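# Put one yellow sponge in each bench tote

## Task

Finish with exactly one yellow sponge inside each of the three totes on the bench, none sticking out past a tote's rim, and every other yellow sponge resting on top of the low shelf where the spares start. Do not shift or rotate the totes or the cartons beneath the bench. The robot must not tip over or be left leaning, and the result has to stay in place on its own without the robot holding it.

## Robot and tools

ROBOT. A TidyBot++: a wheeled base (0.54 m long, 0.50 m wide, 0.38 m tall) on four driven casters, carrying a single seven-joint arm with a two-finger gripper. The shoulder sits 0.12 m ahead of the base centre, 0.68 m above the floor. Cameras: base_camera (on the base, facing forward) and wrist_camera (looks along the hand). The arm begins folded, hand down, reaching up to 0.08 m beyond the base front, elbow up to 1.15 m high. Loose objects may occasionally be nudged by something else.

FRAMES. Base frame: origin on the floor below the base centre, x forward, y left, z up. hand_pose is reported in it: the point between the finger pads; its own z axis runs out along the fingers and its y axis is the closing direction. Odometry frame is the base frame as it stood when the scene began; base_odometry counts wheel rotation, so slip looks like motion and drift of a few cm and degrees builds up. Heading is positive to the left, range -3.142 to 3.142. base_tilt is in degrees, positive when leaning forward or right, with a fixed bias near 1 degree.

execute_actions. Argument actions: a list holding one action or none (none just reports state and images). An action may have:
- base: a relative move from where the base last reported itself, exactly one key: translate_m (metres, forward +, -2 to 2), strafe_m (metres, left +, -2 to 2) or rotate_rad (radians, counter-clockwise from above +, -6.3 to 6.3). Refused if it would take over 8.667 s at its top speed.
- joints: absolute targets by name, radians. joint_1_rad any angle (turns the arm about vertical; positive is clockwise from above, opposite to heading); joint_2_rad -2.249 to 2.249 (shoulder); joint_3_rad any angle; joint_4_rad -2.579 to 2.579 (elbow); joint_5_rad any angle; joint_6_rad -2.099 to 2.099 (wrist); joint_7_rad any angle (hand roll; hand down, positive is counter-clockwise from above, at 1.57 fingers part left/right). gripper_pos 0 (open, about 85 mm gap) to 1 (closed, squeezing ~100 N per finger); gap is roughly 85 x (1 - gripper_pos) mm. Tolerances: ±0.039 for joints 1 to 4, ±0.056 for 5 to 7, ±0.03 gripper. Unbounded joints go the short way; for big turns send steps below half a revolution.
- speeds: optional caps for this action only: translate_m and strafe_m 0.05 to 0.5 m/s, rotate_rad 0.1 to 1.57 rad/s (top values are defaults).
Argument cameras: list from base_camera, wrist_camera, all; omitted, null or all gives both, [] gives none. An unknown key or out-of-range number rejects the call with no motion. One action runs at most 15 s; its parts start together. Example: {"base": {"rotate_rad": 0.3}, "joints": {"joint_1_rad": 0.0}}. Omitted joints or base may keep pushing toward an earlier target.

ARM GEOMETRY. With joint_1_rad 0, joint_3_rad 3.14, joint_5_rad 0 the arm stays in the x-z plane. Angles from vertical (forward +): upper arm (0.42 m) = joint_2; forearm (0.31 m) = joint_2 - joint_4; hand (0.31 m, to the hand point) = joint_2 - joint_4 - joint_6. Sum length x sin for forward reach from the shoulder, length x cos for height above it. A downward hand reaches at most about 0.94 m high, only near the base. Closed fingertips lie about 20 mm beyond the hand point.

OTHER TOOLS. wait: seconds 0 to 10, commands nothing, returns state and images. zoom_image: camera (base_camera or wrist_camera) and region [x0, y0, x1, y1] in pixels from the top-left of that camera's latest full image, at most 504 by 504. read_manual: section "licences" only; no motion. finished_scene: scene = the current scene's number; irreversible, call only once the goal holds without the robot.

RESULTS. base_status and joint_status: done; off_target (stopped away from target, may still push); contact_stop and time_out (target dropped, holding position); not_followed (a self-collision check withheld the arm's targets, shown with "joint command not followed" and a cause line; the gripper still acts, and withheld targets may be retried later); limit_stop_at_motor_heat. A base blocked by something can read done while short. on_its_own covers motion you did not command. motor_effort: percent of maximum, sign toward higher joint values, peak in brackets, noisy and offset. Motor temperatures: one per arm joint; MOTOR HOT from 60 °C, OVER-TEMPERATURE FAULT at 75 °C (arm sags). ARM HIT: arm struck the base or itself. Torque fault: a joint sensor hit its limit (104.5 N m joints 1 to 4, 51.3 joints 5 to 7; warnings at 56.7 and 29.4); the arm and gripper freeze 10 s, the rest of the call is skipped, the base continues. The pictures line lists images in order.

CAUTIONS. Friction and load make the hand land a centimetre or two off; correct by sending last command plus (wanted minus read). Holding an object, never command the angle currently read, the arm sinks. Keep fingers clear of the floor. Do not drive while the arm is snagged above about 0.8 m; sideways force on a raised hand can lift wheels. Avoid driving into furniture, bumping totes or cartons, dropping or flinging sponges. While you deliberate the robot keeps its last command, so heat builds when carrying loads.

Each tool is called after "Request:" as name(argument=value, ...), one argument or row to a line, values as JSON.

## Session

Request:
execute_actions(
  actions=[],
)

Scene clock: 0.00 s.
Motor temperatures (°C, as the motors report them): [34 33 32 36 42 39 44]
base_odometry: x=+0.000 y=+0.000 heading=+0.000 (m, m, rad; odometry frame)
base_tilt: forward=-0.1 right=+0.2 (deg)
base_status: not commanded
joint_positions: joint_1_rad=+0.029 joint_2_rad=-0.377 joint_3_rad=+3.103 joint_4_rad=-2.518 joint_5_rad=+0.012 joint_6_rad=-0.929 joint_7_rad=+1.595 gripper_pos=+0.000
joint_status: not commanded
motor_effort: joint_1_rad=+1 joint_2_rad=+1 joint_3_rad=+1 joint_4_rad=+14 joint_5_rad=+1 joint_6_rad=+0 joint_7_rad=+0 (%)
hand_pose: x=+0.2507 y=-0.0021 z=+0.5927 quat_wxyz=(+0.012, +0.999, +0.019, +0.035) (m; base frame)
pictures: base_camera, wrist_camera
Images, in order (width x height): base_camera 644x364, wrist_camera 644x476.

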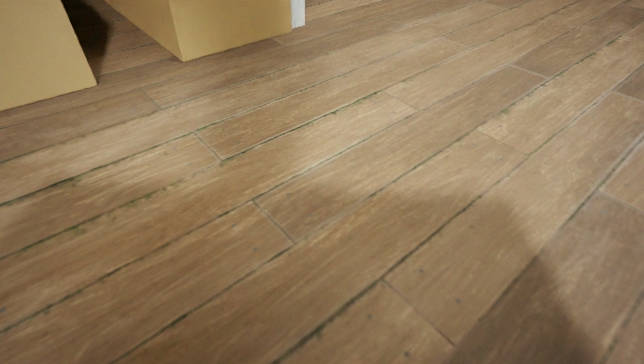

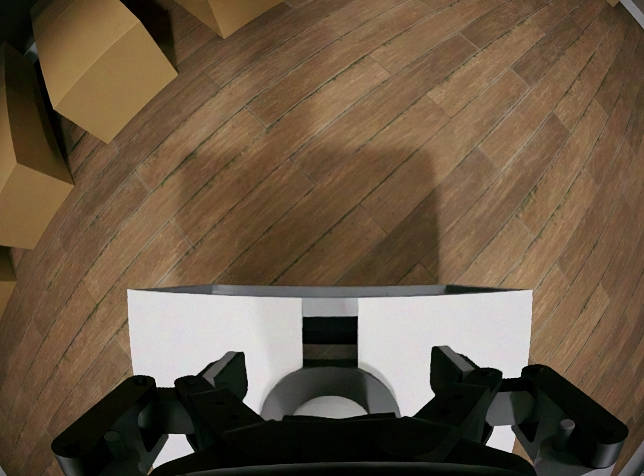

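Request:
execute_actions(
  actions=[
    {"joints":{"joint_6_rad":0.2,"joint_1_rad":-0.7}},
  ],
  cameras=["wrist_camera"],
)

Request:
execute_actions(
  actions=[
    {"joints":{"joint_1_rad":0.8}},
  ],
  cameras=["wrist_camera"],
)

Scene clock: 8.13 s.
Motor temperatures (°C, as the motors report them): [34 33 32 36 42 39 44]
base_odometry: x=+0.000 y=+0.000 heading=+0.000 (m, m, rad; odometry frame)
base_tilt: forward=-0.1 right=+0.2 (deg)
base_status: not commanded
joint_positions: joint_1_rad=-0.678 joint_2_rad=-0.377 joint_3_rad=+3.103 joint_4_rad=-2.518 joint_5_rad=+0.012 joint_6_rad=+0.181 joint_7_rad=+1.595 gripper_pos=+0.000
joint_status: all done
motor_effort: joint_1_rad=+1(0) joint_2_rad=-4(3) joint_3_rad=+1(1) joint_4_rad=+18(18) joint_5_rad=+1(1) joint_6_rad=+8(8) joint_7_rad=+0(0) (%)
hand_pose: x=+0.4172 y=+0.2626 z=+0.7847 quat_wxyz=(-0.180, +0.771, +0.308, +0.527) (m; base frame)
pictures: wrist_camera
Images, in order (width x height): wrist_camera 644x476.

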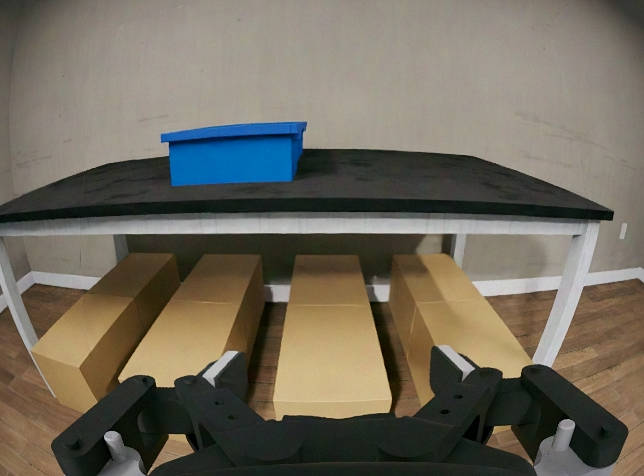

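Scene clock: 10.87 s.
Motor temperatures (°C, as the motors report them): [34 33 32 36 42 39 44]
base_odometry: x=+0.000 y=+0.000 heading=+0.000 (m, m, rad; odometry frame)
base_tilt: forward=-0.1 right=+0.2 (deg)
base_status: not commanded
joint_positions: joint_1_rad=+0.778 joint_2_rad=-0.377 joint_3_rad=+3.103 joint_4_rad=-2.518 joint_5_rad=+0.012 joint_6_rad=+0.181 joint_7_rad=+1.595 gripper_pos=+0.000
joint_status: all done
motor_effort: joint_1_rad=+1(0) joint_2_rad=-3(5) joint_3_rad=+1(1) joint_4_rad=+17(17) joint_5_rad=+1(1) joint_6_rad=+8(8) joint_7_rad=-1(1) (%)
hand_pose: x=+0.4142 y=-0.2660 z=+0.7847 quat_wxyz=(+0.216, +0.781, -0.283, +0.513) (m; base frame)
pictures: wrist_camera
Images, in order (width x height): wrist_camera 644x476.

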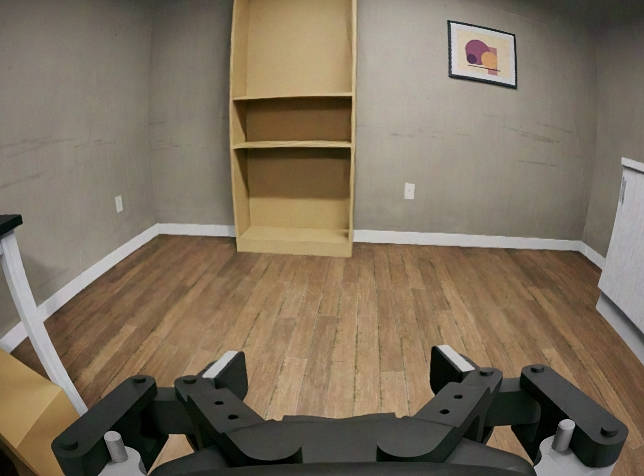

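Request:
execute_actions(
  actions=[
    {"joints":{"joint_1_rad":2.3}},
  ],
  cameras=["wrist_camera"],
)

Request:
execute_actions(
  actions=[
    {"joints":{"joint_1_rad":3.9}},
  ],
  cameras=["wrist_camera"],
)

Request:
execute_actions(
  actions=[
    {"joints":{"joint_1_rad":4.9}},
  ],
  cameras=["wrist_camera"],
)

Scene clock: 17.97 s.
Motor temperatures (°C, as the motors report them): [34 33 32 36 42 39 44]
base_odometry: x=+0.000 y=+0.000 heading=+0.000 (m, m, rad; odometry frame)
base_tilt: forward=-0.2 right=+0.2 (deg)
base_status: not commanded
joint_positions: joint_1_rad=+2.278 joint_2_rad=-0.377 joint_3_rad=+3.103 joint_4_rad=-2.518 joint_5_rad=+0.012 joint_6_rad=+0.181 joint_7_rad=+1.595 gripper_pos=+0.000
joint_status: all done
motor_effort: joint_1_rad=+1(1) joint_2_rad=-3(4) joint_3_rad=+0(1) joint_4_rad=+17(17) joint_5_rad=+1(1) joint_6_rad=+8(8) joint_7_rad=+0(0) (%)
hand_pose: x=-0.1255 y=-0.3133 z=+0.7847 quat_wxyz=(+0.508, +0.379, -0.739, +0.228) (m; base frame)
pictures: wrist_camera
Images, in order (width x height): wrist_camera 644x476.

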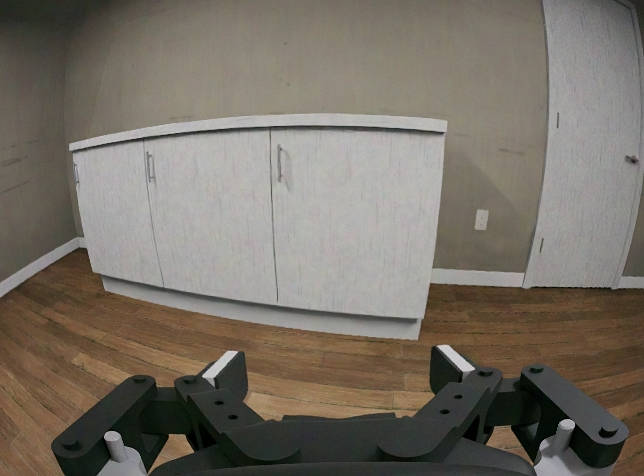

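Scene clock: 20.77 s.
Motor temperatures (°C, as the motors report them): [34 33 32 36 42 39 44]
base_odometry: x=+0.000 y=+0.000 heading=+0.000 (m, m, rad; odometry frame)
base_tilt: forward=-0.2 right=+0.1 (deg)
base_status: not commanded
joint_positions: joint_1_rad=+3.878 joint_2_rad=-0.377 joint_3_rad=+3.103 joint_4_rad=-2.518 joint_5_rad=+0.012 joint_6_rad=+0.181 joint_7_rad=+1.595 gripper_pos=+0.000
joint_status: all done
motor_effort: joint_1_rad=+0(1) joint_2_rad=-3(4) joint_3_rad=+1(1) joint_4_rad=+17(18) joint_5_rad=+1(1) joint_6_rad=+8(8) joint_7_rad=-1(1) (%)
hand_pose: x=-0.1870 y=+0.2535 z=+0.7847 quat_wxyz=(+0.517, -0.266, -0.787, -0.205) (m; base frame)
pictures: wrist_camera
Images, in order (width x height): wrist_camera 644x476.

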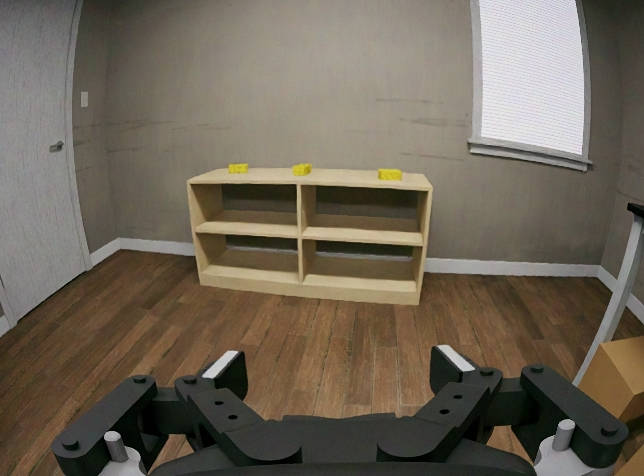

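Scene clock: 23.07 s.
Motor temperatures (°C, as the motors report them): [34 33 32 36 42 39 44]
base_odometry: x=+0.000 y=+0.000 heading=+0.000 (m, m, rad; odometry frame)
base_tilt: forward=-0.1 right=+0.2 (deg)
base_status: not commanded
joint_positions: joint_1_rad=+4.878 joint_2_rad=-0.377 joint_3_rad=+3.103 joint_4_rad=-2.518 joint_5_rad=+0.012 joint_6_rad=+0.181 joint_7_rad=+1.595 gripper_pos=+0.000
joint_status: all done
motor_effort: joint_1_rad=+1(1) joint_2_rad=-4(4) joint_3_rad=+1(1) joint_4_rad=+18(18) joint_5_rad=+1(1) joint_6_rad=+8(8) joint_7_rad=-1(0) (%)
hand_pose: x=+0.1670 y=+0.3945 z=+0.7847 quat_wxyz=(+0.356, -0.611, -0.563, -0.428) (m; base frame)
pictures: wrist_camera
Images, in order (width x height): wrist_camera 644x476.

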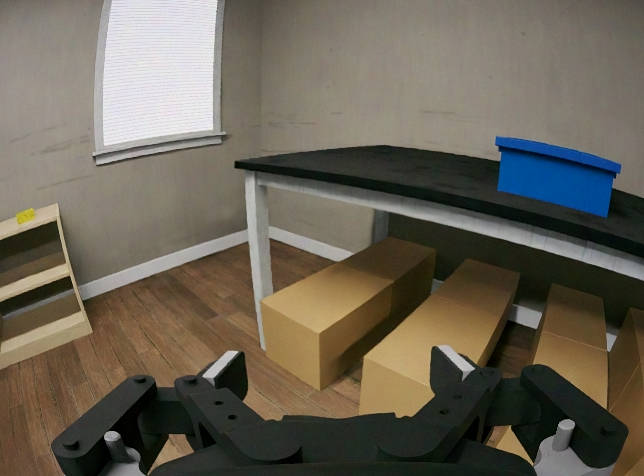

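Request:
execute_actions(
  actions=[
    {"joints":{"joint_1_rad":5.5,"joint_2_rad":-0.1,"joint_4_rad":-1.0,"joint_6_rad":-1.1}},
  ],
  cameras=["wrist_camera"],
)

Scene clock: 32.07 s.
Motor temperatures (°C, as the motors report them): [34 33 32 36 42 39 44]
base_odometry: x=+0.000 y=+0.000 heading=+0.000 (m, m, rad; odometry frame)
base_tilt: forward=-0.2 right=+0.3 (deg)
base_status: not commanded
joint_positions: joint_1_rad=+5.475 joint_2_rad=-0.126 joint_3_rad=+3.103 joint_4_rad=-1.014 joint_5_rad=+0.012 joint_6_rad=-1.076 joint_7_rad=+1.595 gripper_pos=+0.000
joint_status: all done
motor_effort: joint_1_rad=+0(0) joint_2_rad=-12(12) joint_3_rad=+1(1) joint_4_rad=+17(20) joint_5_rad=+1(1) joint_6_rad=+8(8) joint_7_rad=-1(0) (%)
hand_pose: x=+0.4359 y=+0.3580 z=+1.1783 quat_wxyz=(+0.214, -0.754, -0.351, -0.512) (m; base frame)
pictures: wrist_camera
Images, in order (width x height): wrist_camera 644x476.

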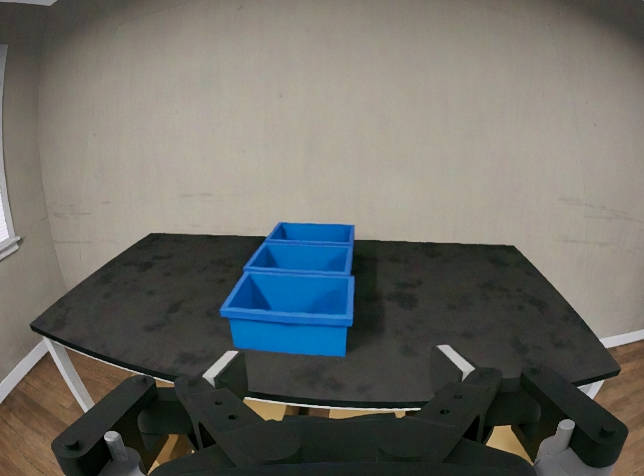

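Request:
execute_actions(
  actions=[
    {"base":{"rotate_rad":2.38},"joints":{"joint_1_rad":6.28}},
  ],
  cameras=["wrist_camera"],
)

Scene clock: 50.23 s.
Motor temperatures (°C, as the motors report them): [34 33 32 36 42 39 44]
base_odometry: x=+0.000 y=+0.000 heading=+2.379 (m, m, rad; odometry frame)
base_tilt: forward=-0.2 right=+0.4 (deg)
base_status: done
joint_positions: joint_1_rad=+6.256 joint_2_rad=-0.110 joint_3_rad=+3.104 joint_4_rad=-1.014 joint_5_rad=+0.012 joint_6_rad=-1.076 joint_7_rad=+1.595 gripper_pos=+0.000
joint_status: all done
motor_effort: joint_1_rad=+1(1) joint_2_rad=-12(15) joint_3_rad=+0(1) joint_4_rad=+17(17) joint_5_rad=+1(0) joint_6_rad=+8(8) joint_7_rad=+0(1) (%)
hand_pose: x=+0.6040 y=+0.0315 z=+1.1705 quat_wxyz=(+0.003, -0.835, -0.038, -0.549) (m; base frame)
pictures: wrist_camera
Images, in order (width x height): wrist_camera 644x476.

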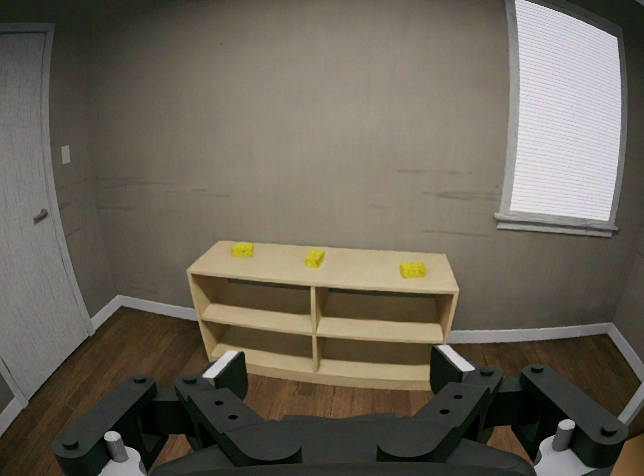

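Request:
execute_actions(
  actions=[
    {"base":{"rotate_rad":-0.08}},
  ],
  cameras=[],
)

Request:
execute_actions(
  actions=[
    {"base":{"translate_m":0.7},"joints":{"joint_6_rad":-1.5}},
  ],
)

Scene clock: 55.83 s.
Motor temperatures (°C, as the motors report them): [34 33 32 36 42 39 44]
base_odometry: x=+0.000 y=+0.000 heading=+2.300 (m, m, rad; odometry frame)
base_tilt: forward=-0.2 right=+0.2 (deg)
base_status: done
joint_positions: joint_1_rad=+6.265 joint_2_rad=-0.110 joint_3_rad=+3.107 joint_4_rad=-1.014 joint_5_rad=+0.012 joint_6_rad=-1.076 joint_7_rad=+1.595 gripper_pos=+0.000
joint_status: not commanded
motor_effort: joint_1_rad=+0(1) joint_2_rad=-12(12) joint_3_rad=+0(2) joint_4_rad=+17(17) joint_5_rad=+1(2) joint_6_rad=+8(8) joint_7_rad=+0(0) (%)
hand_pose: x=+0.6044 y=+0.0255 z=+1.1705 quat_wxyz=(+0.000, -0.835, -0.033, -0.549) (m; base frame)
pictures: none
No camera images: the call's "cameras" was empty. Leave "cameras" out to get every camera's image.

Scene clock: 58.60 s.
Motor temperatures (°C, as the motors report them): [34 33 32 36 42 39 44]
base_odometry: x=-0.467 y=+0.521 heading=+2.301 (m, m, rad; odometry frame)
base_tilt: forward=-0.2 right=+0.3 (deg)
base_status: done
joint_positions: joint_1_rad=+6.265 joint_2_rad=-0.105 joint_3_rad=+3.107 joint_4_rad=-1.008 joint_5_rad=+0.012 joint_6_rad=-1.502 joint_7_rad=+1.595 gripper_pos=+0.000
joint_status: all done
motor_effort: joint_1_rad=+1(0) joint_2_rad=-11(14) joint_3_rad=+0(1) joint_4_rad=+16(17) joint_5_rad=+1(1) joint_6_rad=+6(8) joint_7_rad=+0(1) (%)
hand_pose: x=+0.5301 y=+0.0206 z=+1.0642 quat_wxyz=(-0.003, -0.932, -0.035, -0.360) (m; base frame)
pictures: base_camera, wrist_camera
Images, in order (width x height): base_camera 644x364, wrist_camera 644x476.

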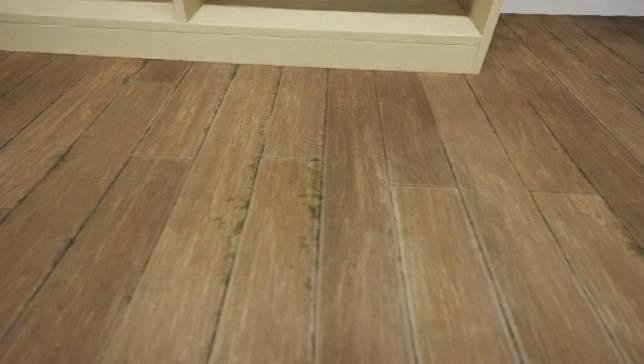

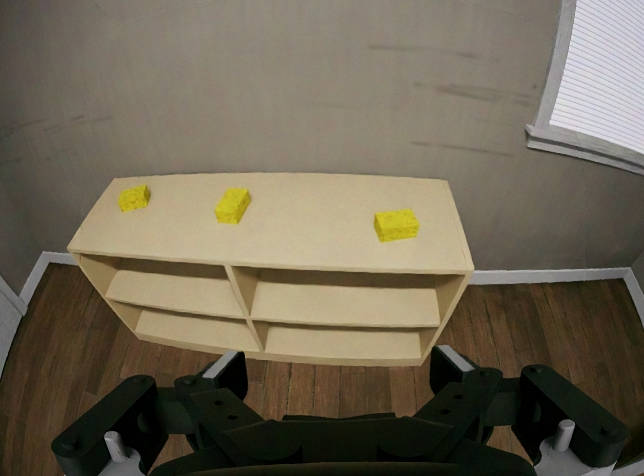

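Request:
execute_actions(
  actions=[
    {"base":{"rotate_rad":-0.03},"joints":{"joint_2_rad":0.2,"joint_4_rad":-1.1,"joint_6_rad":-1.84,"joint_7_rad":1.57}},
  ],
  cameras=[],
)

Request:
execute_actions(
  actions=[
    {"base":{"translate_m":0.3}},
  ],
)

Scene clock: 68.13 s.
Motor temperatures (°C, as the motors report them): [34 33 32 36 42 39 44]
base_odometry: x=-0.467 y=+0.521 heading=+2.271 (m, m, rad; odometry frame)
base_tilt: forward=-0.1 right=+0.3 (deg)
base_status: done
joint_positions: joint_1_rad=+6.266 joint_2_rad=+0.203 joint_3_rad=+3.106 joint_4_rad=-1.092 joint_5_rad=+0.012 joint_6_rad=-1.817 joint_7_rad=+1.595 gripper_pos=+0.000
joint_status: all done
motor_effort: joint_1_rad=+1(2) joint_2_rad=-21(25) joint_3_rad=+0(2) joint_4_rad=+15(17) joint_5_rad=+1(2) joint_6_rad=+0(5) joint_7_rad=+0(0) (%)
hand_pose: x=+0.5148 y=+0.0168 z=+0.8684 quat_wxyz=(-0.002, -0.999, -0.036, -0.015) (m; base frame)
pictures: none
No camera images: the call's "cameras" was empty. Leave "cameras" out to get every camera's image.

Scene clock: 70.03 s.
Motor temperatures (°C, as the motors report them): [34 33 32 36 42 39 44]
base_odometry: x=-0.660 y=+0.751 heading=+2.271 (m, m, rad; odometry frame)
base_tilt: forward=-0.2 right=+0.2 (deg)
base_status: done
joint_positions: joint_1_rad=+6.266 joint_2_rad=+0.205 joint_3_rad=+3.106 joint_4_rad=-1.092 joint_5_rad=+0.012 joint_6_rad=-1.820 joint_7_rad=+1.595 gripper_pos=+0.000
joint_status: not commanded
motor_effort: joint_1_rad=+1(0) joint_2_rad=-22(25) joint_3_rad=+0(1) joint_4_rad=+15(16) joint_5_rad=+1(2) joint_6_rad=+0(0) joint_7_rad=+0(0) (%)
hand_pose: x=+0.5143 y=+0.0168 z=+0.8676 quat_wxyz=(-0.002, -0.999, -0.036, -0.013) (m; base frame)
pictures: base_camera, wrist_camera
Images, in order (width x height): base_camera 644x364, wrist_camera 644x476.

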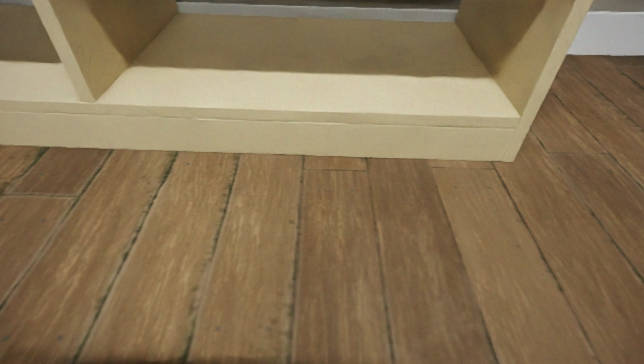

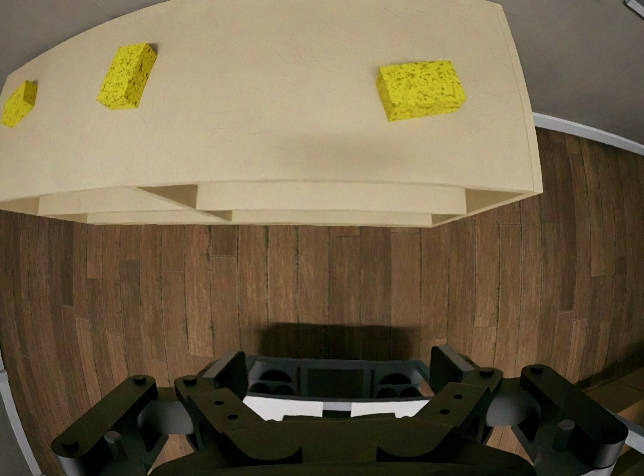

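Request:
execute_actions(
  actions=[
    {"base":{"translate_m":0.15}},
  ],
  cameras=[],
)

Request:
execute_actions(
  actions=[
    {"base":{"strafe_m":-0.1}},
  ],
  cameras=["wrist_camera"],
)

Scene clock: 80.10 s.
Motor temperatures (°C, as the motors report them): [34 34 32 36 42 39 44]
base_odometry: x=-0.757 y=+0.866 heading=+2.270 (m, m, rad; odometry frame)
base_tilt: forward=-0.3 right=+0.2 (deg)
base_status: done
joint_positions: joint_1_rad=+6.266 joint_2_rad=+0.206 joint_3_rad=+3.106 joint_4_rad=-1.092 joint_5_rad=+0.012 joint_6_rad=-1.820 joint_7_rad=+1.595 gripper_pos=+0.000
joint_status: not commanded
motor_effort: joint_1_rad=+1(2) joint_2_rad=-21(26) joint_3_rad=+0(1) joint_4_rad=+15(16) joint_5_rad=+1(2) joint_6_rad=-1(0) joint_7_rad=-1(0) (%)
hand_pose: x=+0.5143 y=+0.0168 z=+0.8672 quat_wxyz=(-0.002, -0.999, -0.036, -0.012) (m; base frame)
pictures: none
No camera images: the call's "cameras" was empty. Leave "cameras" out to get every camera's image.

Scene clock: 81.37 s.
Motor temperatures (°C, as the motors report them): [34 34 32 36 42 39 44]
base_odometry: x=-0.680 y=+0.931 heading=+2.270 (m, m, rad; odometry frame)
base_tilt: forward=-0.2 right=+0.2 (deg)
base_status: done
joint_positions: joint_1_rad=+6.272 joint_2_rad=+0.206 joint_3_rad=+3.106 joint_4_rad=-1.092 joint_5_rad=+0.012 joint_6_rad=-1.820 joint_7_rad=+1.595 gripper_pos=+0.000
joint_status: not commanded
motor_effort: joint_1_rad=+1(2) joint_2_rad=-21(22) joint_3_rad=+0(1) joint_4_rad=+15(15) joint_5_rad=+1(1) joint_6_rad=+0(0) joint_7_rad=+0(0) (%)
hand_pose: x=+0.5144 y=+0.0145 z=+0.8672 quat_wxyz=(-0.002, -0.999, -0.034, -0.012) (m; base frame)
pictures: wrist_camera
Images, in order (width x height): wrist_camera 644x476.

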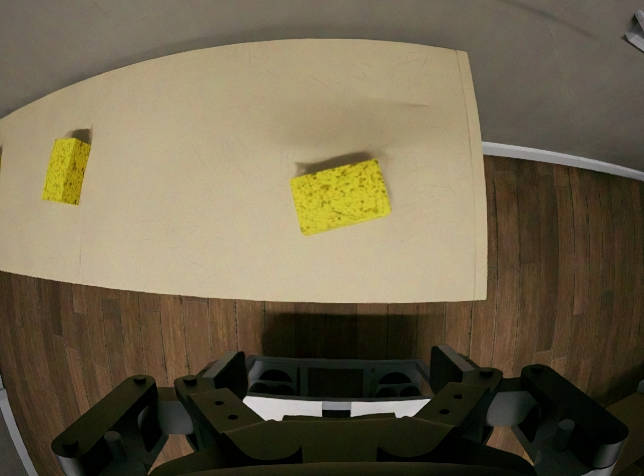

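Request:
execute_actions(
  actions=[
    {"base":{"translate_m":0.11},"joints":{"joint_7_rad":0.19}},
  ],
  cameras=[],
)

Request:
execute_actions(
  actions=[
    {"base":{"strafe_m":-0.015},"joints":{"joint_2_rad":0.27,"joint_4_rad":-1.4,"joint_6_rad":-1.49}},
  ],
  cameras=["wrist_camera"],
)

Scene clock: 89.80 s.
Motor temperatures (°C, as the motors report them): [34 34 32 36 42 39 44]
base_odometry: x=-0.751 y=+1.015 heading=+2.270 (m, m, rad; odometry frame)
base_tilt: forward=-0.2 right=+0.2 (deg)
base_status: done
joint_positions: joint_1_rad=+6.272 joint_2_rad=+0.207 joint_3_rad=+3.106 joint_4_rad=-1.092 joint_5_rad=+0.012 joint_6_rad=-1.821 joint_7_rad=+0.213 gripper_pos=+0.000
joint_status: all done
motor_effort: joint_1_rad=+1(1) joint_2_rad=-21(26) joint_3_rad=+0(0) joint_4_rad=+15(16) joint_5_rad=+1(1) joint_6_rad=-1(0) joint_7_rad=+0(0) (%)
hand_pose: x=+0.5143 y=+0.0145 z=+0.8668 quat_wxyz=(+0.005, -0.792, +0.611, -0.010) (m; base frame)
pictures: none
No camera images: the call's "cameras" was empty. Leave "cameras" out to get every camera's image.

Scene clock: 91.17 s.
Motor temperatures (°C, as the motors report them): [34 34 32 36 42 39 44]
base_odometry: x=-0.740 y=+1.025 heading=+2.270 (m, m, rad; odometry frame)
base_tilt: forward=-0.2 right=+0.2 (deg)
base_status: done
joint_positions: joint_1_rad=+6.273 joint_2_rad=+0.257 joint_3_rad=+3.106 joint_4_rad=-1.389 joint_5_rad=+0.012 joint_6_rad=-1.512 joint_7_rad=+0.213 gripper_pos=+0.000
joint_status: all done
motor_effort: joint_1_rad=+0(4) joint_2_rad=-24(25) joint_3_rad=+0(2) joint_4_rad=+15(16) joint_5_rad=+1(2) joint_6_rad=-1(0) joint_7_rad=+0(0) (%)
hand_pose: x=+0.5339 y=+0.0152 z=+0.7544 quat_wxyz=(-0.006, -0.792, +0.610, +0.005) (m; base frame)
pictures: wrist_camera
Images, in order (width x height): wrist_camera 644x476.

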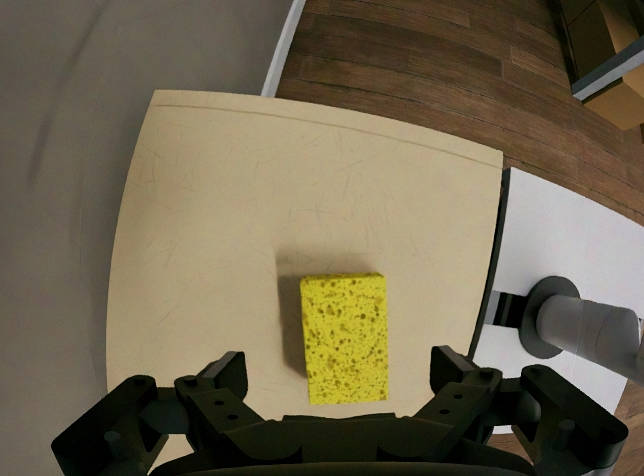

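Request:
execute_actions(
  actions=[
    {"joints":{"joint_2_rad":0.27,"joint_4_rad":-1.56,"joint_6_rad":-1.32}},
  ],
  cameras=["wrist_camera"],
)

Scene clock: 98.27 s.
Motor temperatures (°C, as the motors report them): [34 34 32 36 42 39 44]
base_odometry: x=-0.740 y=+1.025 heading=+2.270 (m, m, rad; odometry frame)
base_tilt: forward=-0.1 right=+0.3 (deg)
base_status: not commanded
joint_positions: joint_1_rad=+6.273 joint_2_rad=+0.257 joint_3_rad=+3.106 joint_4_rad=-1.548 joint_5_rad=+0.012 joint_6_rad=-1.343 joint_7_rad=+0.213 gripper_pos=+0.000
joint_status: all done
motor_effort: joint_1_rad=+1(0) joint_2_rad=-23(24) joint_3_rad=+0(0) joint_4_rad=+15(16) joint_5_rad=+1(1) joint_6_rad=-1(1) joint_7_rad=+0(1) (%)
hand_pose: x=+0.5291 y=+0.0156 z=+0.7048 quat_wxyz=(-0.003, -0.793, +0.609, +0.001) (m; base frame)
pictures: wrist_camera
Images, in order (width x height): wrist_camera 644x476.

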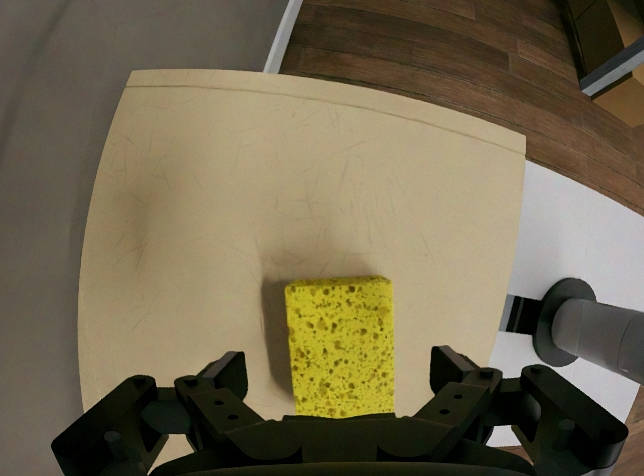

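Request:
execute_actions(
  actions=[
    {"joints":{"joint_2_rad":0.27,"joint_4_rad":-1.77,"joint_6_rad":-1.11}},
  ],
  cameras=["wrist_camera"],
)

Scene clock: 104.10 s.
Motor temperatures (°C, as the motors report them): [34 34 32 36 42 39 44]
base_odometry: x=-0.740 y=+1.025 heading=+2.270 (m, m, rad; odometry frame)
base_tilt: forward=-0.2 right=+0.3 (deg)
base_status: not commanded
joint_positions: joint_1_rad=+6.273 joint_2_rad=+0.257 joint_3_rad=+3.106 joint_4_rad=-1.757 joint_5_rad=+0.012 joint_6_rad=-1.134 joint_7_rad=+0.213 gripper_pos=+0.000
joint_status: all done
motor_effort: joint_1_rad=+1(1) joint_2_rad=-22(23) joint_3_rad=+0(0) joint_4_rad=+14(15) joint_5_rad=+1(1) joint_6_rad=-1(2) joint_7_rad=-1(0) (%)
hand_pose: x=+0.5074 y=+0.0154 z=+0.6430 quat_wxyz=(-0.003, -0.794, +0.608, +0.001) (m; base frame)
pictures: wrist_camera
Images, in order (width x height): wrist_camera 644x476.

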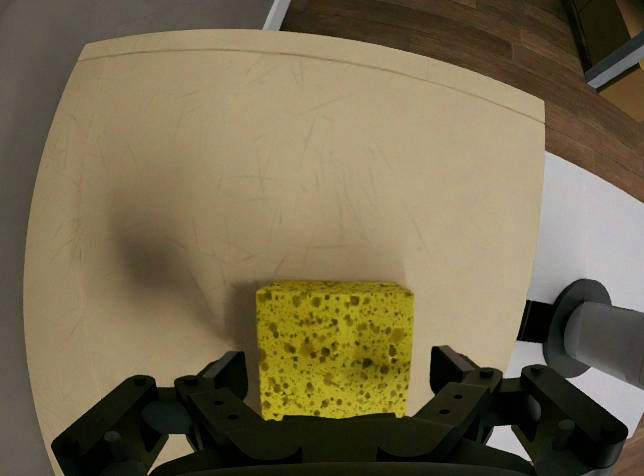

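Request:
execute_actions(
  actions=[
    {"joints":{"joint_2_rad":0.30,"joint_4_rad":-1.825,"joint_6_rad":-1.02}},
  ],
  cameras=["wrist_camera"],
)

Request:
execute_actions(
  actions=[
    {"joints":{"gripper_pos":1}},
  ],
  cameras=["wrist_camera"],
)

Scene clock: 115.37 s.
Motor temperatures (°C, as the motors report them): [34 34 32 36 42 39 44]
base_odometry: x=-0.740 y=+1.025 heading=+2.270 (m, m, rad; odometry frame)
base_tilt: forward=-0.2 right=+0.2 (deg)
base_status: not commanded
joint_positions: joint_1_rad=+6.273 joint_2_rad=+0.283 joint_3_rad=+3.106 joint_4_rad=-1.814 joint_5_rad=+0.012 joint_6_rad=-1.041 joint_7_rad=+0.213 gripper_pos=+0.000
joint_status: all done
motor_effort: joint_1_rad=+1(1) joint_2_rad=-22(23) joint_3_rad=+0(0) joint_4_rad=+13(15) joint_5_rad=+1(1) joint_6_rad=-1(0) joint_7_rad=+0(0) (%)
hand_pose: x=+0.5087 y=+0.0158 z=+0.6168 quat_wxyz=(+0.001, -0.794, +0.608, -0.002) (m; base frame)
pictures: wrist_camera
Images, in order (width x height): wrist_camera 644x476.

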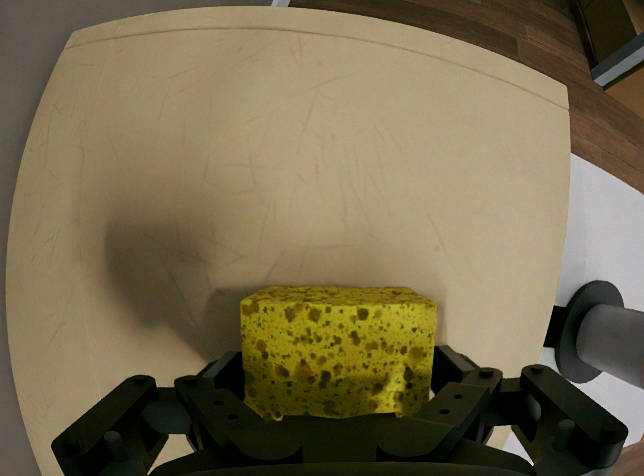

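Scene clock: 116.47 s.
Motor temperatures (°C, as the motors report them): [34 34 32 36 42 39 44]
base_odometry: x=-0.740 y=+1.025 heading=+2.270 (m, m, rad; odometry frame)
base_tilt: forward=-0.2 right=+0.2 (deg)
base_status: not commanded
joint_positions: joint_1_rad=+6.273 joint_2_rad=+0.263 joint_3_rad=+3.106 joint_4_rad=-1.814 joint_5_rad=+0.013 joint_6_rad=-1.046 joint_7_rad=+0.213 gripper_pos=+0.385
joint_status: gripper_pos off_target (ended at +0.385, target +1.000)
motor_effort: joint_1_rad=+1(2) joint_2_rad=-14(22) joint_3_rad=+0(1) joint_4_rad=+11(13) joint_5_rad=+1(1) joint_6_rad=+4(8) joint_7_rad=+0(1) (%)
hand_pose: x=+0.5085 y=+0.0158 z=+0.6248 quat_wxyz=(+0.006, -0.794, +0.608, -0.008) (m; base frame)
pictures: wrist_camera
Images, in order (width x height): wrist_camera 644x476.

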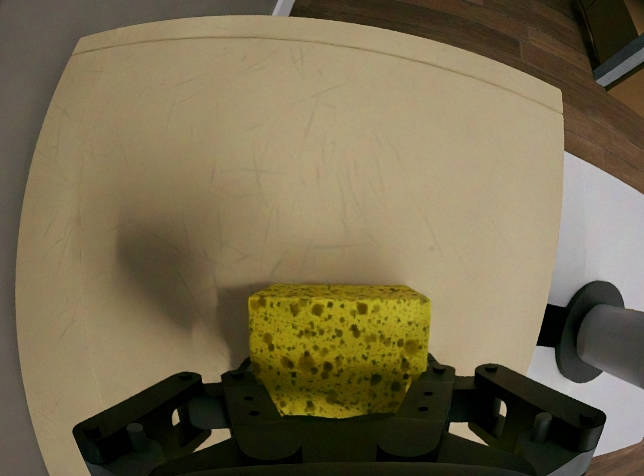

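Request:
execute_actions(
  actions=[
    {"joints":{"joint_2_rad":-0.1,"joint_4_rad":-1.0,"joint_6_rad":-1.7,"joint_7_rad":0.0}},
  ],
  cameras=[],
)

Request:
execute_actions(
  actions=[
    {"base":{"translate_m":-1.19}},
  ],
  cameras=[],
)

Request:
execute_actions(
  actions=[
    {"base":{"rotate_rad":-1.571}},
  ],
)

Scene clock: 131.27 s.
Motor temperatures (°C, as the motors report them): [34 34 32 36 42 39 44]
base_odometry: x=-0.740 y=+1.025 heading=+2.270 (m, m, rad; odometry frame)
base_tilt: forward=-0.2 right=+0.3 (deg)
base_status: not commanded
joint_positions: joint_1_rad=+6.273 joint_2_rad=-0.086 joint_3_rad=+3.106 joint_4_rad=-1.013 joint_5_rad=+0.013 joint_6_rad=-1.678 joint_7_rad=+0.043 gripper_pos=+0.385
joint_status: all done
motor_effort: joint_1_rad=+1(1) joint_2_rad=-12(26) joint_3_rad=+0(0) joint_4_rad=+15(17) joint_5_rad=+1(1) joint_6_rad=+4(5) joint_7_rad=+0(1) (%)
hand_pose: x=+0.4927 y=+0.0155 z=+1.0223 quat_wxyz=(+0.183, -0.710, +0.652, -0.193) (m; base frame)
pictures: none
No camera images: the call's "cameras" was empty. Leave "cameras" out to get every camera's image.

Scene clock: 135.00 s.
Motor temperatures (°C, as the motors report them): [34 34 32 36 42 39 44]
base_odometry: x=+0.027 y=+0.115 heading=+2.270 (m, m, rad; odometry frame)
base_tilt: forward=-0.2 right=+0.2 (deg)
base_status: done
joint_positions: joint_1_rad=+6.273 joint_2_rad=-0.093 joint_3_rad=+3.106 joint_4_rad=-1.013 joint_5_rad=+0.013 joint_6_rad=-1.679 joint_7_rad=+0.043 gripper_pos=+0.385
joint_status: not commanded
motor_effort: joint_1_rad=+1(1) joint_2_rad=-10(16) joint_3_rad=+1(1) joint_4_rad=+15(16) joint_5_rad=+1(2) joint_6_rad=+5(5) joint_7_rad=+0(1) (%)
hand_pose: x=+0.4900 y=+0.0155 z=+1.0246 quat_wxyz=(+0.184, -0.710, +0.652, -0.194) (m; base frame)
pictures: none
No camera images: the call's "cameras" was empty. Leave "cameras" out to get every camera's image.

Scene clock: 137.30 s.
Motor temperatures (°C, as the motors report them): [34 34 32 36 42 39 44]
base_odometry: x=+0.027 y=+0.114 heading=+0.700 (m, m, rad; odometry frame)
base_tilt: forward=-0.2 right=+0.2 (deg)
base_status: done
joint_positions: joint_1_rad=+6.273 joint_2_rad=-0.093 joint_3_rad=+3.107 joint_4_rad=-1.013 joint_5_rad=+0.013 joint_6_rad=-1.679 joint_7_rad=+0.043 gripper_pos=+0.385
joint_status: not commanded
motor_effort: joint_1_rad=+1(2) joint_2_rad=-10(14) joint_3_rad=+1(2) joint_4_rad=+15(15) joint_5_rad=+1(2) joint_6_rad=+4(4) joint_7_rad=+0(1) (%)
hand_pose: x=+0.4901 y=+0.0150 z=+1.0246 quat_wxyz=(+0.184, -0.709, +0.652, -0.195) (m; base frame)
pictures: base_camera, wrist_camera
Images, in order (width x height): base_camera 644x364, wrist_camera 644x476.

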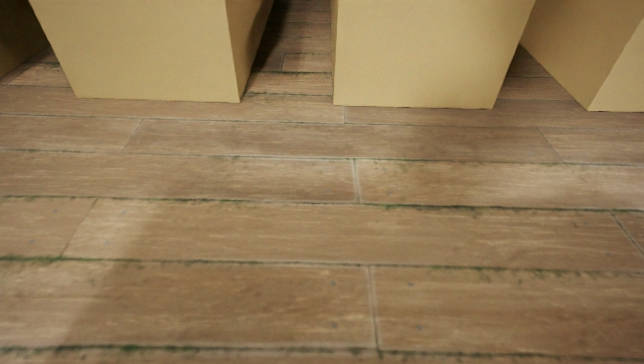

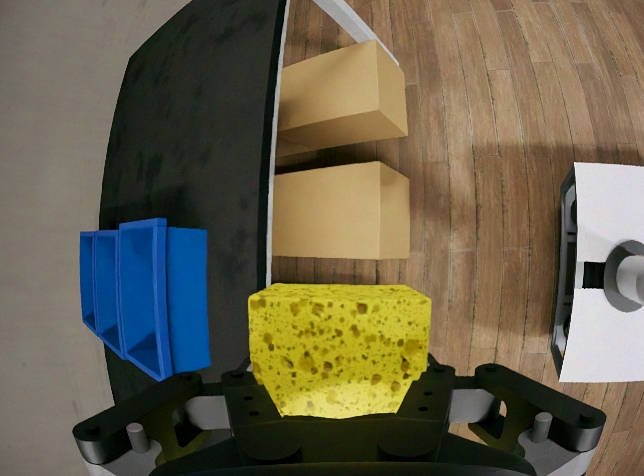

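Request:
execute_actions(
  actions=[
    {"base":{"translate_m":0.5},"joints":{"joint_7_rad":1.55}},
  ],
)

Scene clock: 145.63 s.
Motor temperatures (°C, as the motors report them): [34 34 32 36 42 39 44]
base_odometry: x=+0.410 y=+0.436 heading=+0.699 (m, m, rad; odometry frame)
base_tilt: forward=-0.1 right=+0.3 (deg)
base_status: done
joint_positions: joint_1_rad=+6.273 joint_2_rad=-0.091 joint_3_rad=+3.107 joint_4_rad=-1.012 joint_5_rad=+0.013 joint_6_rad=-1.680 joint_7_rad=+1.527 gripper_pos=+0.385
joint_status: all done
motor_effort: joint_1_rad=+0(1) joint_2_rad=-11(17) joint_3_rad=+0(1) joint_4_rad=+15(16) joint_5_rad=+1(2) joint_6_rad=+4(5) joint_7_rad=+0(0) (%)
hand_pose: x=+0.4905 y=+0.0150 z=+1.0239 quat_wxyz=(+0.004, -0.964, +0.002, -0.267) (m; base frame)
pictures: base_camera, wrist_camera
Images, in order (width x height): base_camera 644x364, wrist_camera 644x476.

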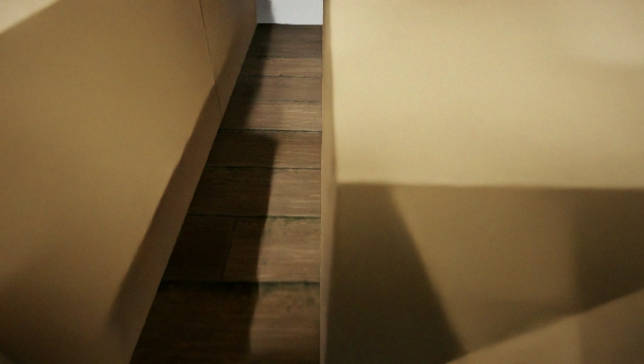

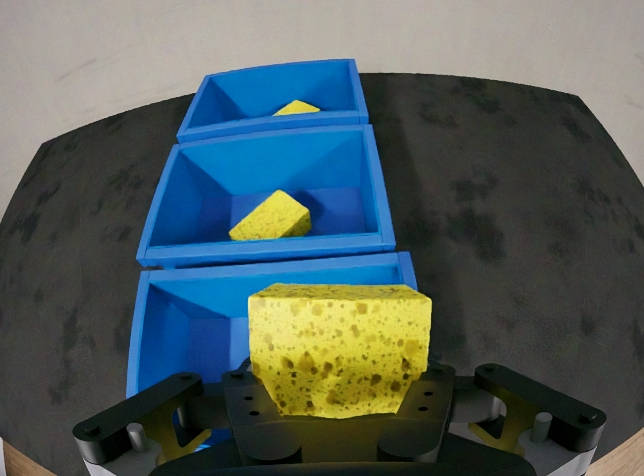

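Request:
execute_actions(
  actions=[
    {"base":{"translate_m":-0.2}},
  ],
)

Scene clock: 151.37 s.
Motor temperatures (°C, as the motors report them): [34 34 32 37 42 39 44]
base_odometry: x=+0.257 y=+0.307 heading=+0.699 (m, m, rad; odometry frame)
base_tilt: forward=-0.2 right=+0.2 (deg)
base_status: done
joint_positions: joint_1_rad=+6.273 joint_2_rad=-0.098 joint_3_rad=+3.106 joint_4_rad=-1.012 joint_5_rad=+0.012 joint_6_rad=-1.681 joint_7_rad=+1.527 gripper_pos=+0.385
joint_status: not commanded
motor_effort: joint_1_rad=+1(2) joint_2_rad=-10(16) joint_3_rad=+0(2) joint_4_rad=+15(16) joint_5_rad=+1(2) joint_6_rad=+4(5) joint_7_rad=+0(0) (%)
hand_pose: x=+0.4880 y=+0.0155 z=+1.0265 quat_wxyz=(+0.005, -0.963, +0.001, -0.270) (m; base frame)
pictures: base_camera, wrist_camera
Images, in order (width x height): base_camera 644x364, wrist_camera 644x476.

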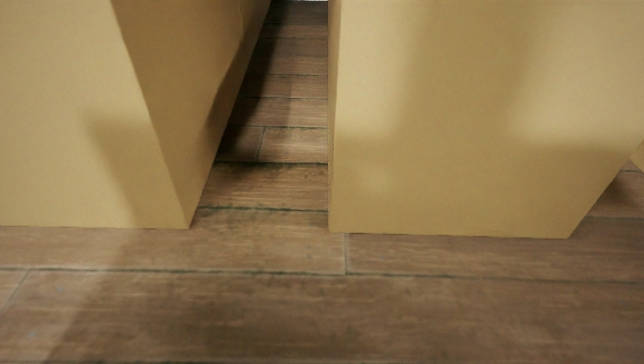

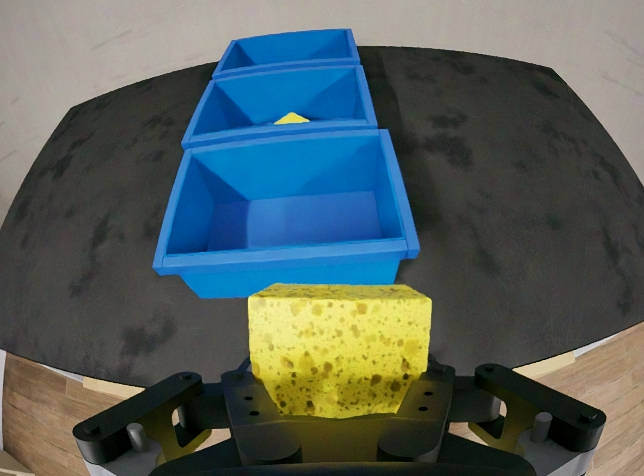

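Request:
execute_actions(
  actions=[
    {"base":{"strafe_m":0.05}},
  ],
  cameras=[],
)

Request:
execute_actions(
  actions=[
    {"base":{"translate_m":0.14},"joints":{"joint_2_rad":0.064,"joint_4_rad":-1.07,"joint_6_rad":-1.585}},
  ],
)

Scene clock: 166.67 s.
Motor temperatures (°C, as the motors report them): [34 34 32 37 42 39 44]
base_odometry: x=+0.224 y=+0.345 heading=+0.699 (m, m, rad; odometry frame)
base_tilt: forward=-0.2 right=+0.2 (deg)
base_status: done
joint_positions: joint_1_rad=+6.273 joint_2_rad=-0.098 joint_3_rad=+3.103 joint_4_rad=-1.012 joint_5_rad=+0.012 joint_6_rad=-1.681 joint_7_rad=+1.527 gripper_pos=+0.385
joint_status: not commanded
motor_effort: joint_1_rad=+1(1) joint_2_rad=-10(12) joint_3_rad=+0(2) joint_4_rad=+15(15) joint_5_rad=+1(2) joint_6_rad=+4(4) joint_7_rad=+0(0) (%)
hand_pose: x=+0.4880 y=+0.0165 z=+1.0265 quat_wxyz=(+0.005, -0.963, +0.000, -0.270) (m; base frame)
pictures: none
No camera images: the call's "cameras" was empty. Leave "cameras" out to get every camera's image.

Scene clock: 168.17 s.
Motor temperatures (°C, as the motors report them): [34 34 32 37 42 39 44]
base_odometry: x=+0.331 y=+0.436 heading=+0.700 (m, m, rad; odometry frame)
base_tilt: forward=-0.2 right=+0.2 (deg)
base_status: done
joint_positions: joint_1_rad=+6.273 joint_2_rad=+0.077 joint_3_rad=+3.103 joint_4_rad=-1.064 joint_5_rad=+0.012 joint_6_rad=-1.601 joint_7_rad=+1.527 gripper_pos=+0.385
joint_status: all done
motor_effort: joint_1_rad=+0(1) joint_2_rad=-18(25) joint_3_rad=+0(1) joint_4_rad=+16(18) joint_5_rad=+1(2) joint_6_rad=+3(5) joint_7_rad=+0(0) (%)
hand_pose: x=+0.5572 y=+0.0178 z=+0.9458 quat_wxyz=(+0.005, -0.980, +0.000, -0.199) (m; base frame)
pictures: base_camera, wrist_camera
Images, in order (width x height): base_camera 644x364, wrist_camera 644x476.

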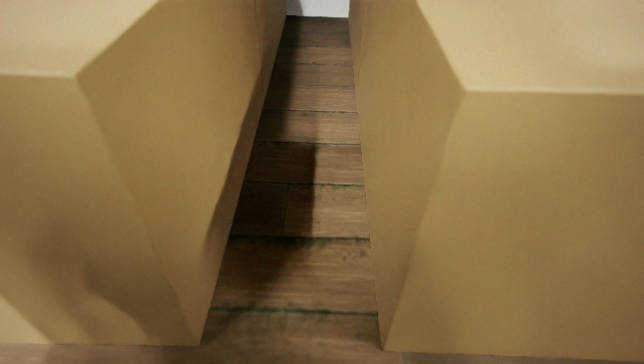

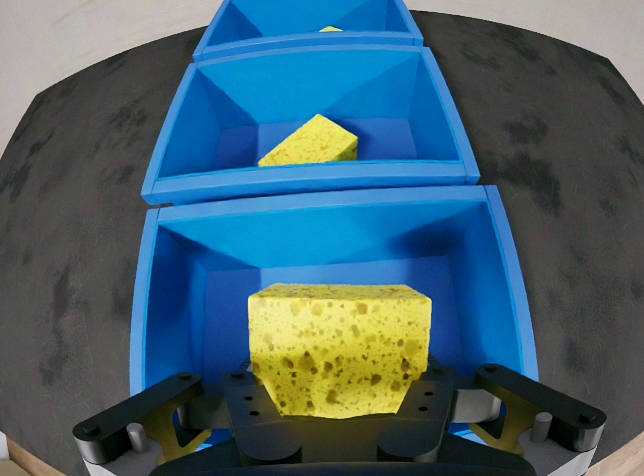

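Request:
execute_actions(
  actions=[
    {"joints":{"joint_2_rad":0.0,"joint_4_rad":-1.41,"joint_6_rad":-1.31}},
  ],
  cameras=["wrist_camera"],
)

Scene clock: 174.47 s.
Motor temperatures (°C, as the motors report them): [34 34 32 37 42 39 44]
base_odometry: x=+0.331 y=+0.436 heading=+0.700 (m, m, rad; odometry frame)
base_tilt: forward=-0.2 right=+0.2 (deg)
base_status: not commanded
joint_positions: joint_1_rad=+6.273 joint_2_rad=+0.027 joint_3_rad=+3.103 joint_4_rad=-1.397 joint_5_rad=+0.012 joint_6_rad=-1.330 joint_7_rad=+1.527 gripper_pos=+0.385
joint_status: all done
motor_effort: joint_1_rad=+1(1) joint_2_rad=-18(19) joint_3_rad=+0(0) joint_4_rad=+17(18) joint_5_rad=+1(1) joint_6_rad=+2(4) joint_7_rad=-1(0) (%)
hand_pose: x=+0.5583 y=+0.0186 z=+0.8603 quat_wxyz=(+0.003, -0.981, -0.002, -0.193) (m; base frame)
pictures: wrist_camera
Images, in order (width x height): wrist_camera 644x476.

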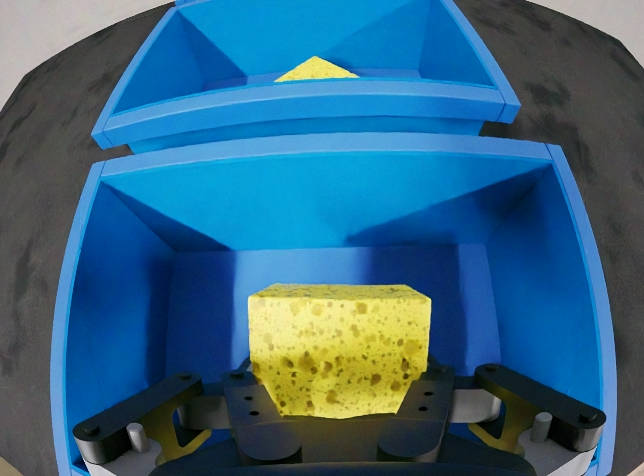

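Request:
execute_actions(
  actions=[
    {"joints":{"joint_2_rad":0.05,"joint_4_rad":-1.58,"joint_6_rad":-1.11}},
  ],
  cameras=["wrist_camera"],
)

Scene clock: 179.73 s.
Motor temperatures (°C, as the motors report them): [34 34 32 37 42 39 44]
base_odometry: x=+0.331 y=+0.436 heading=+0.700 (m, m, rad; odometry frame)
base_tilt: forward=-0.1 right=+0.2 (deg)
base_status: not commanded
joint_positions: joint_1_rad=+6.273 joint_2_rad=+0.037 joint_3_rad=+3.103 joint_4_rad=-1.569 joint_5_rad=+0.012 joint_6_rad=-1.133 joint_7_rad=+1.527 gripper_pos=+0.385
joint_status: all done
motor_effort: joint_1_rad=+1(0) joint_2_rad=-19(19) joint_3_rad=+1(1) joint_4_rad=+17(18) joint_5_rad=+1(1) joint_6_rad=+3(3) joint_7_rad=+0(0) (%)
hand_pose: x=+0.5697 y=+0.0194 z=+0.8050 quat_wxyz=(+0.004, -0.980, -0.003, -0.200) (m; base frame)
pictures: wrist_camera
Images, in order (width x height): wrist_camera 644x476.

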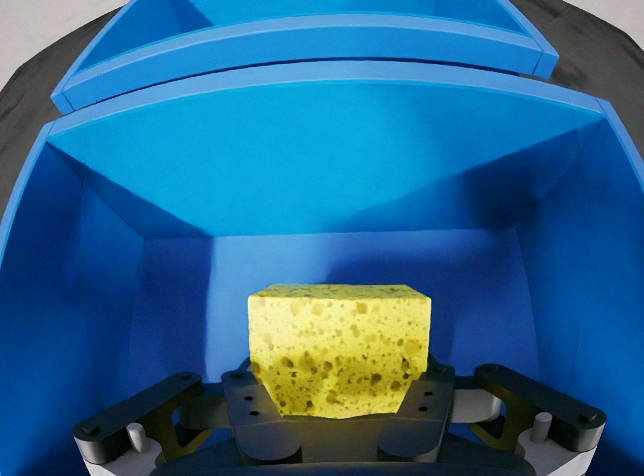

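Request:
execute_actions(
  actions=[
    {"joints":{"joint_2_rad":0.07,"joint_4_rad":-1.74,"joint_6_rad":-0.94}},
  ],
  cameras=["wrist_camera"],
)

Request:
execute_actions(
  actions=[
    {"joints":{"gripper_pos":0}},
  ],
  cameras=["wrist_camera"],
)

Scene clock: 186.17 s.
Motor temperatures (°C, as the motors report them): [34 34 32 37 42 39 44]
base_odometry: x=+0.331 y=+0.436 heading=+0.700 (m, m, rad; odometry frame)
base_tilt: forward=-0.2 right=+0.1 (deg)
base_status: not commanded
joint_positions: joint_1_rad=+6.273 joint_2_rad=+0.005 joint_3_rad=+3.103 joint_4_rad=-1.659 joint_5_rad=+0.012 joint_6_rad=-0.954 joint_7_rad=+1.527 gripper_pos=+0.385
joint_status: joint_2_rad off_target (ended at +0.005, target +0.070); joint_4_rad off_target (ended at -1.659, target -1.740); the others done
motor_effort: joint_1_rad=+0(0) joint_2_rad=-3(18) joint_3_rad=+1(0) joint_4_rad=+7(18) joint_5_rad=+1(1) joint_6_rad=+3(4) joint_7_rad=+0(0) (%)
hand_pose: x=+0.5890 y=+0.0209 z=+0.8040 quat_wxyz=(+0.006, -0.966, -0.004, -0.259) (m; base frame)
pictures: wrist_camera
Images, in order (width x height): wrist_camera 644x476.

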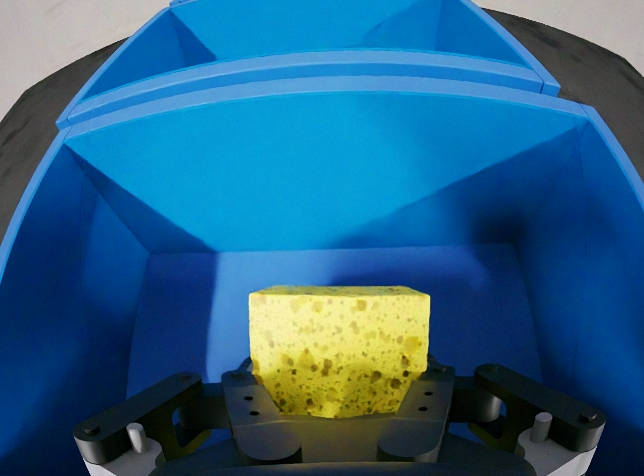

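Scene clock: 187.27 s.
Motor temperatures (°C, as the motors report them): [34 34 32 37 42 39 44]
base_odometry: x=+0.331 y=+0.436 heading=+0.700 (m, m, rad; odometry frame)
base_tilt: forward=-0.2 right=+0.2 (deg)
base_status: not commanded
joint_positions: joint_1_rad=+6.273 joint_2_rad=+0.005 joint_3_rad=+3.103 joint_4_rad=-1.660 joint_5_rad=+0.012 joint_6_rad=-0.952 joint_7_rad=+1.527 gripper_pos=+0.000
joint_status: all done
motor_effort: joint_1_rad=+0(0) joint_2_rad=-1(3) joint_3_rad=+0(1) joint_4_rad=+6(7) joint_5_rad=+1(1) joint_6_rad=+2(3) joint_7_rad=+0(1) (%)
hand_pose: x=+0.5892 y=+0.0209 z=+0.8039 quat_wxyz=(+0.006, -0.966, -0.004, -0.260) (m; base frame)
pictures: wrist_camera
Images, in order (width x height): wrist_camera 644x476.

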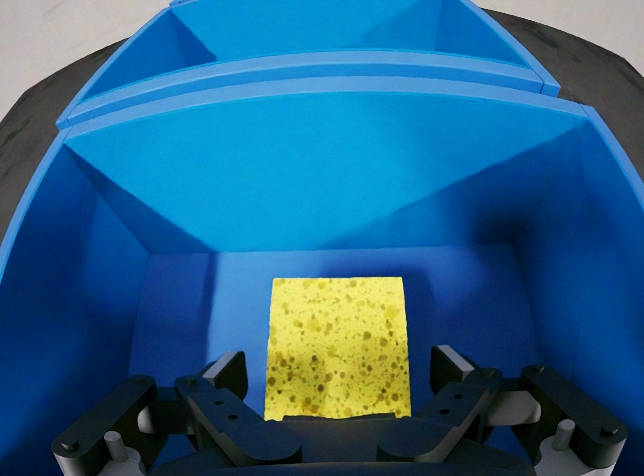

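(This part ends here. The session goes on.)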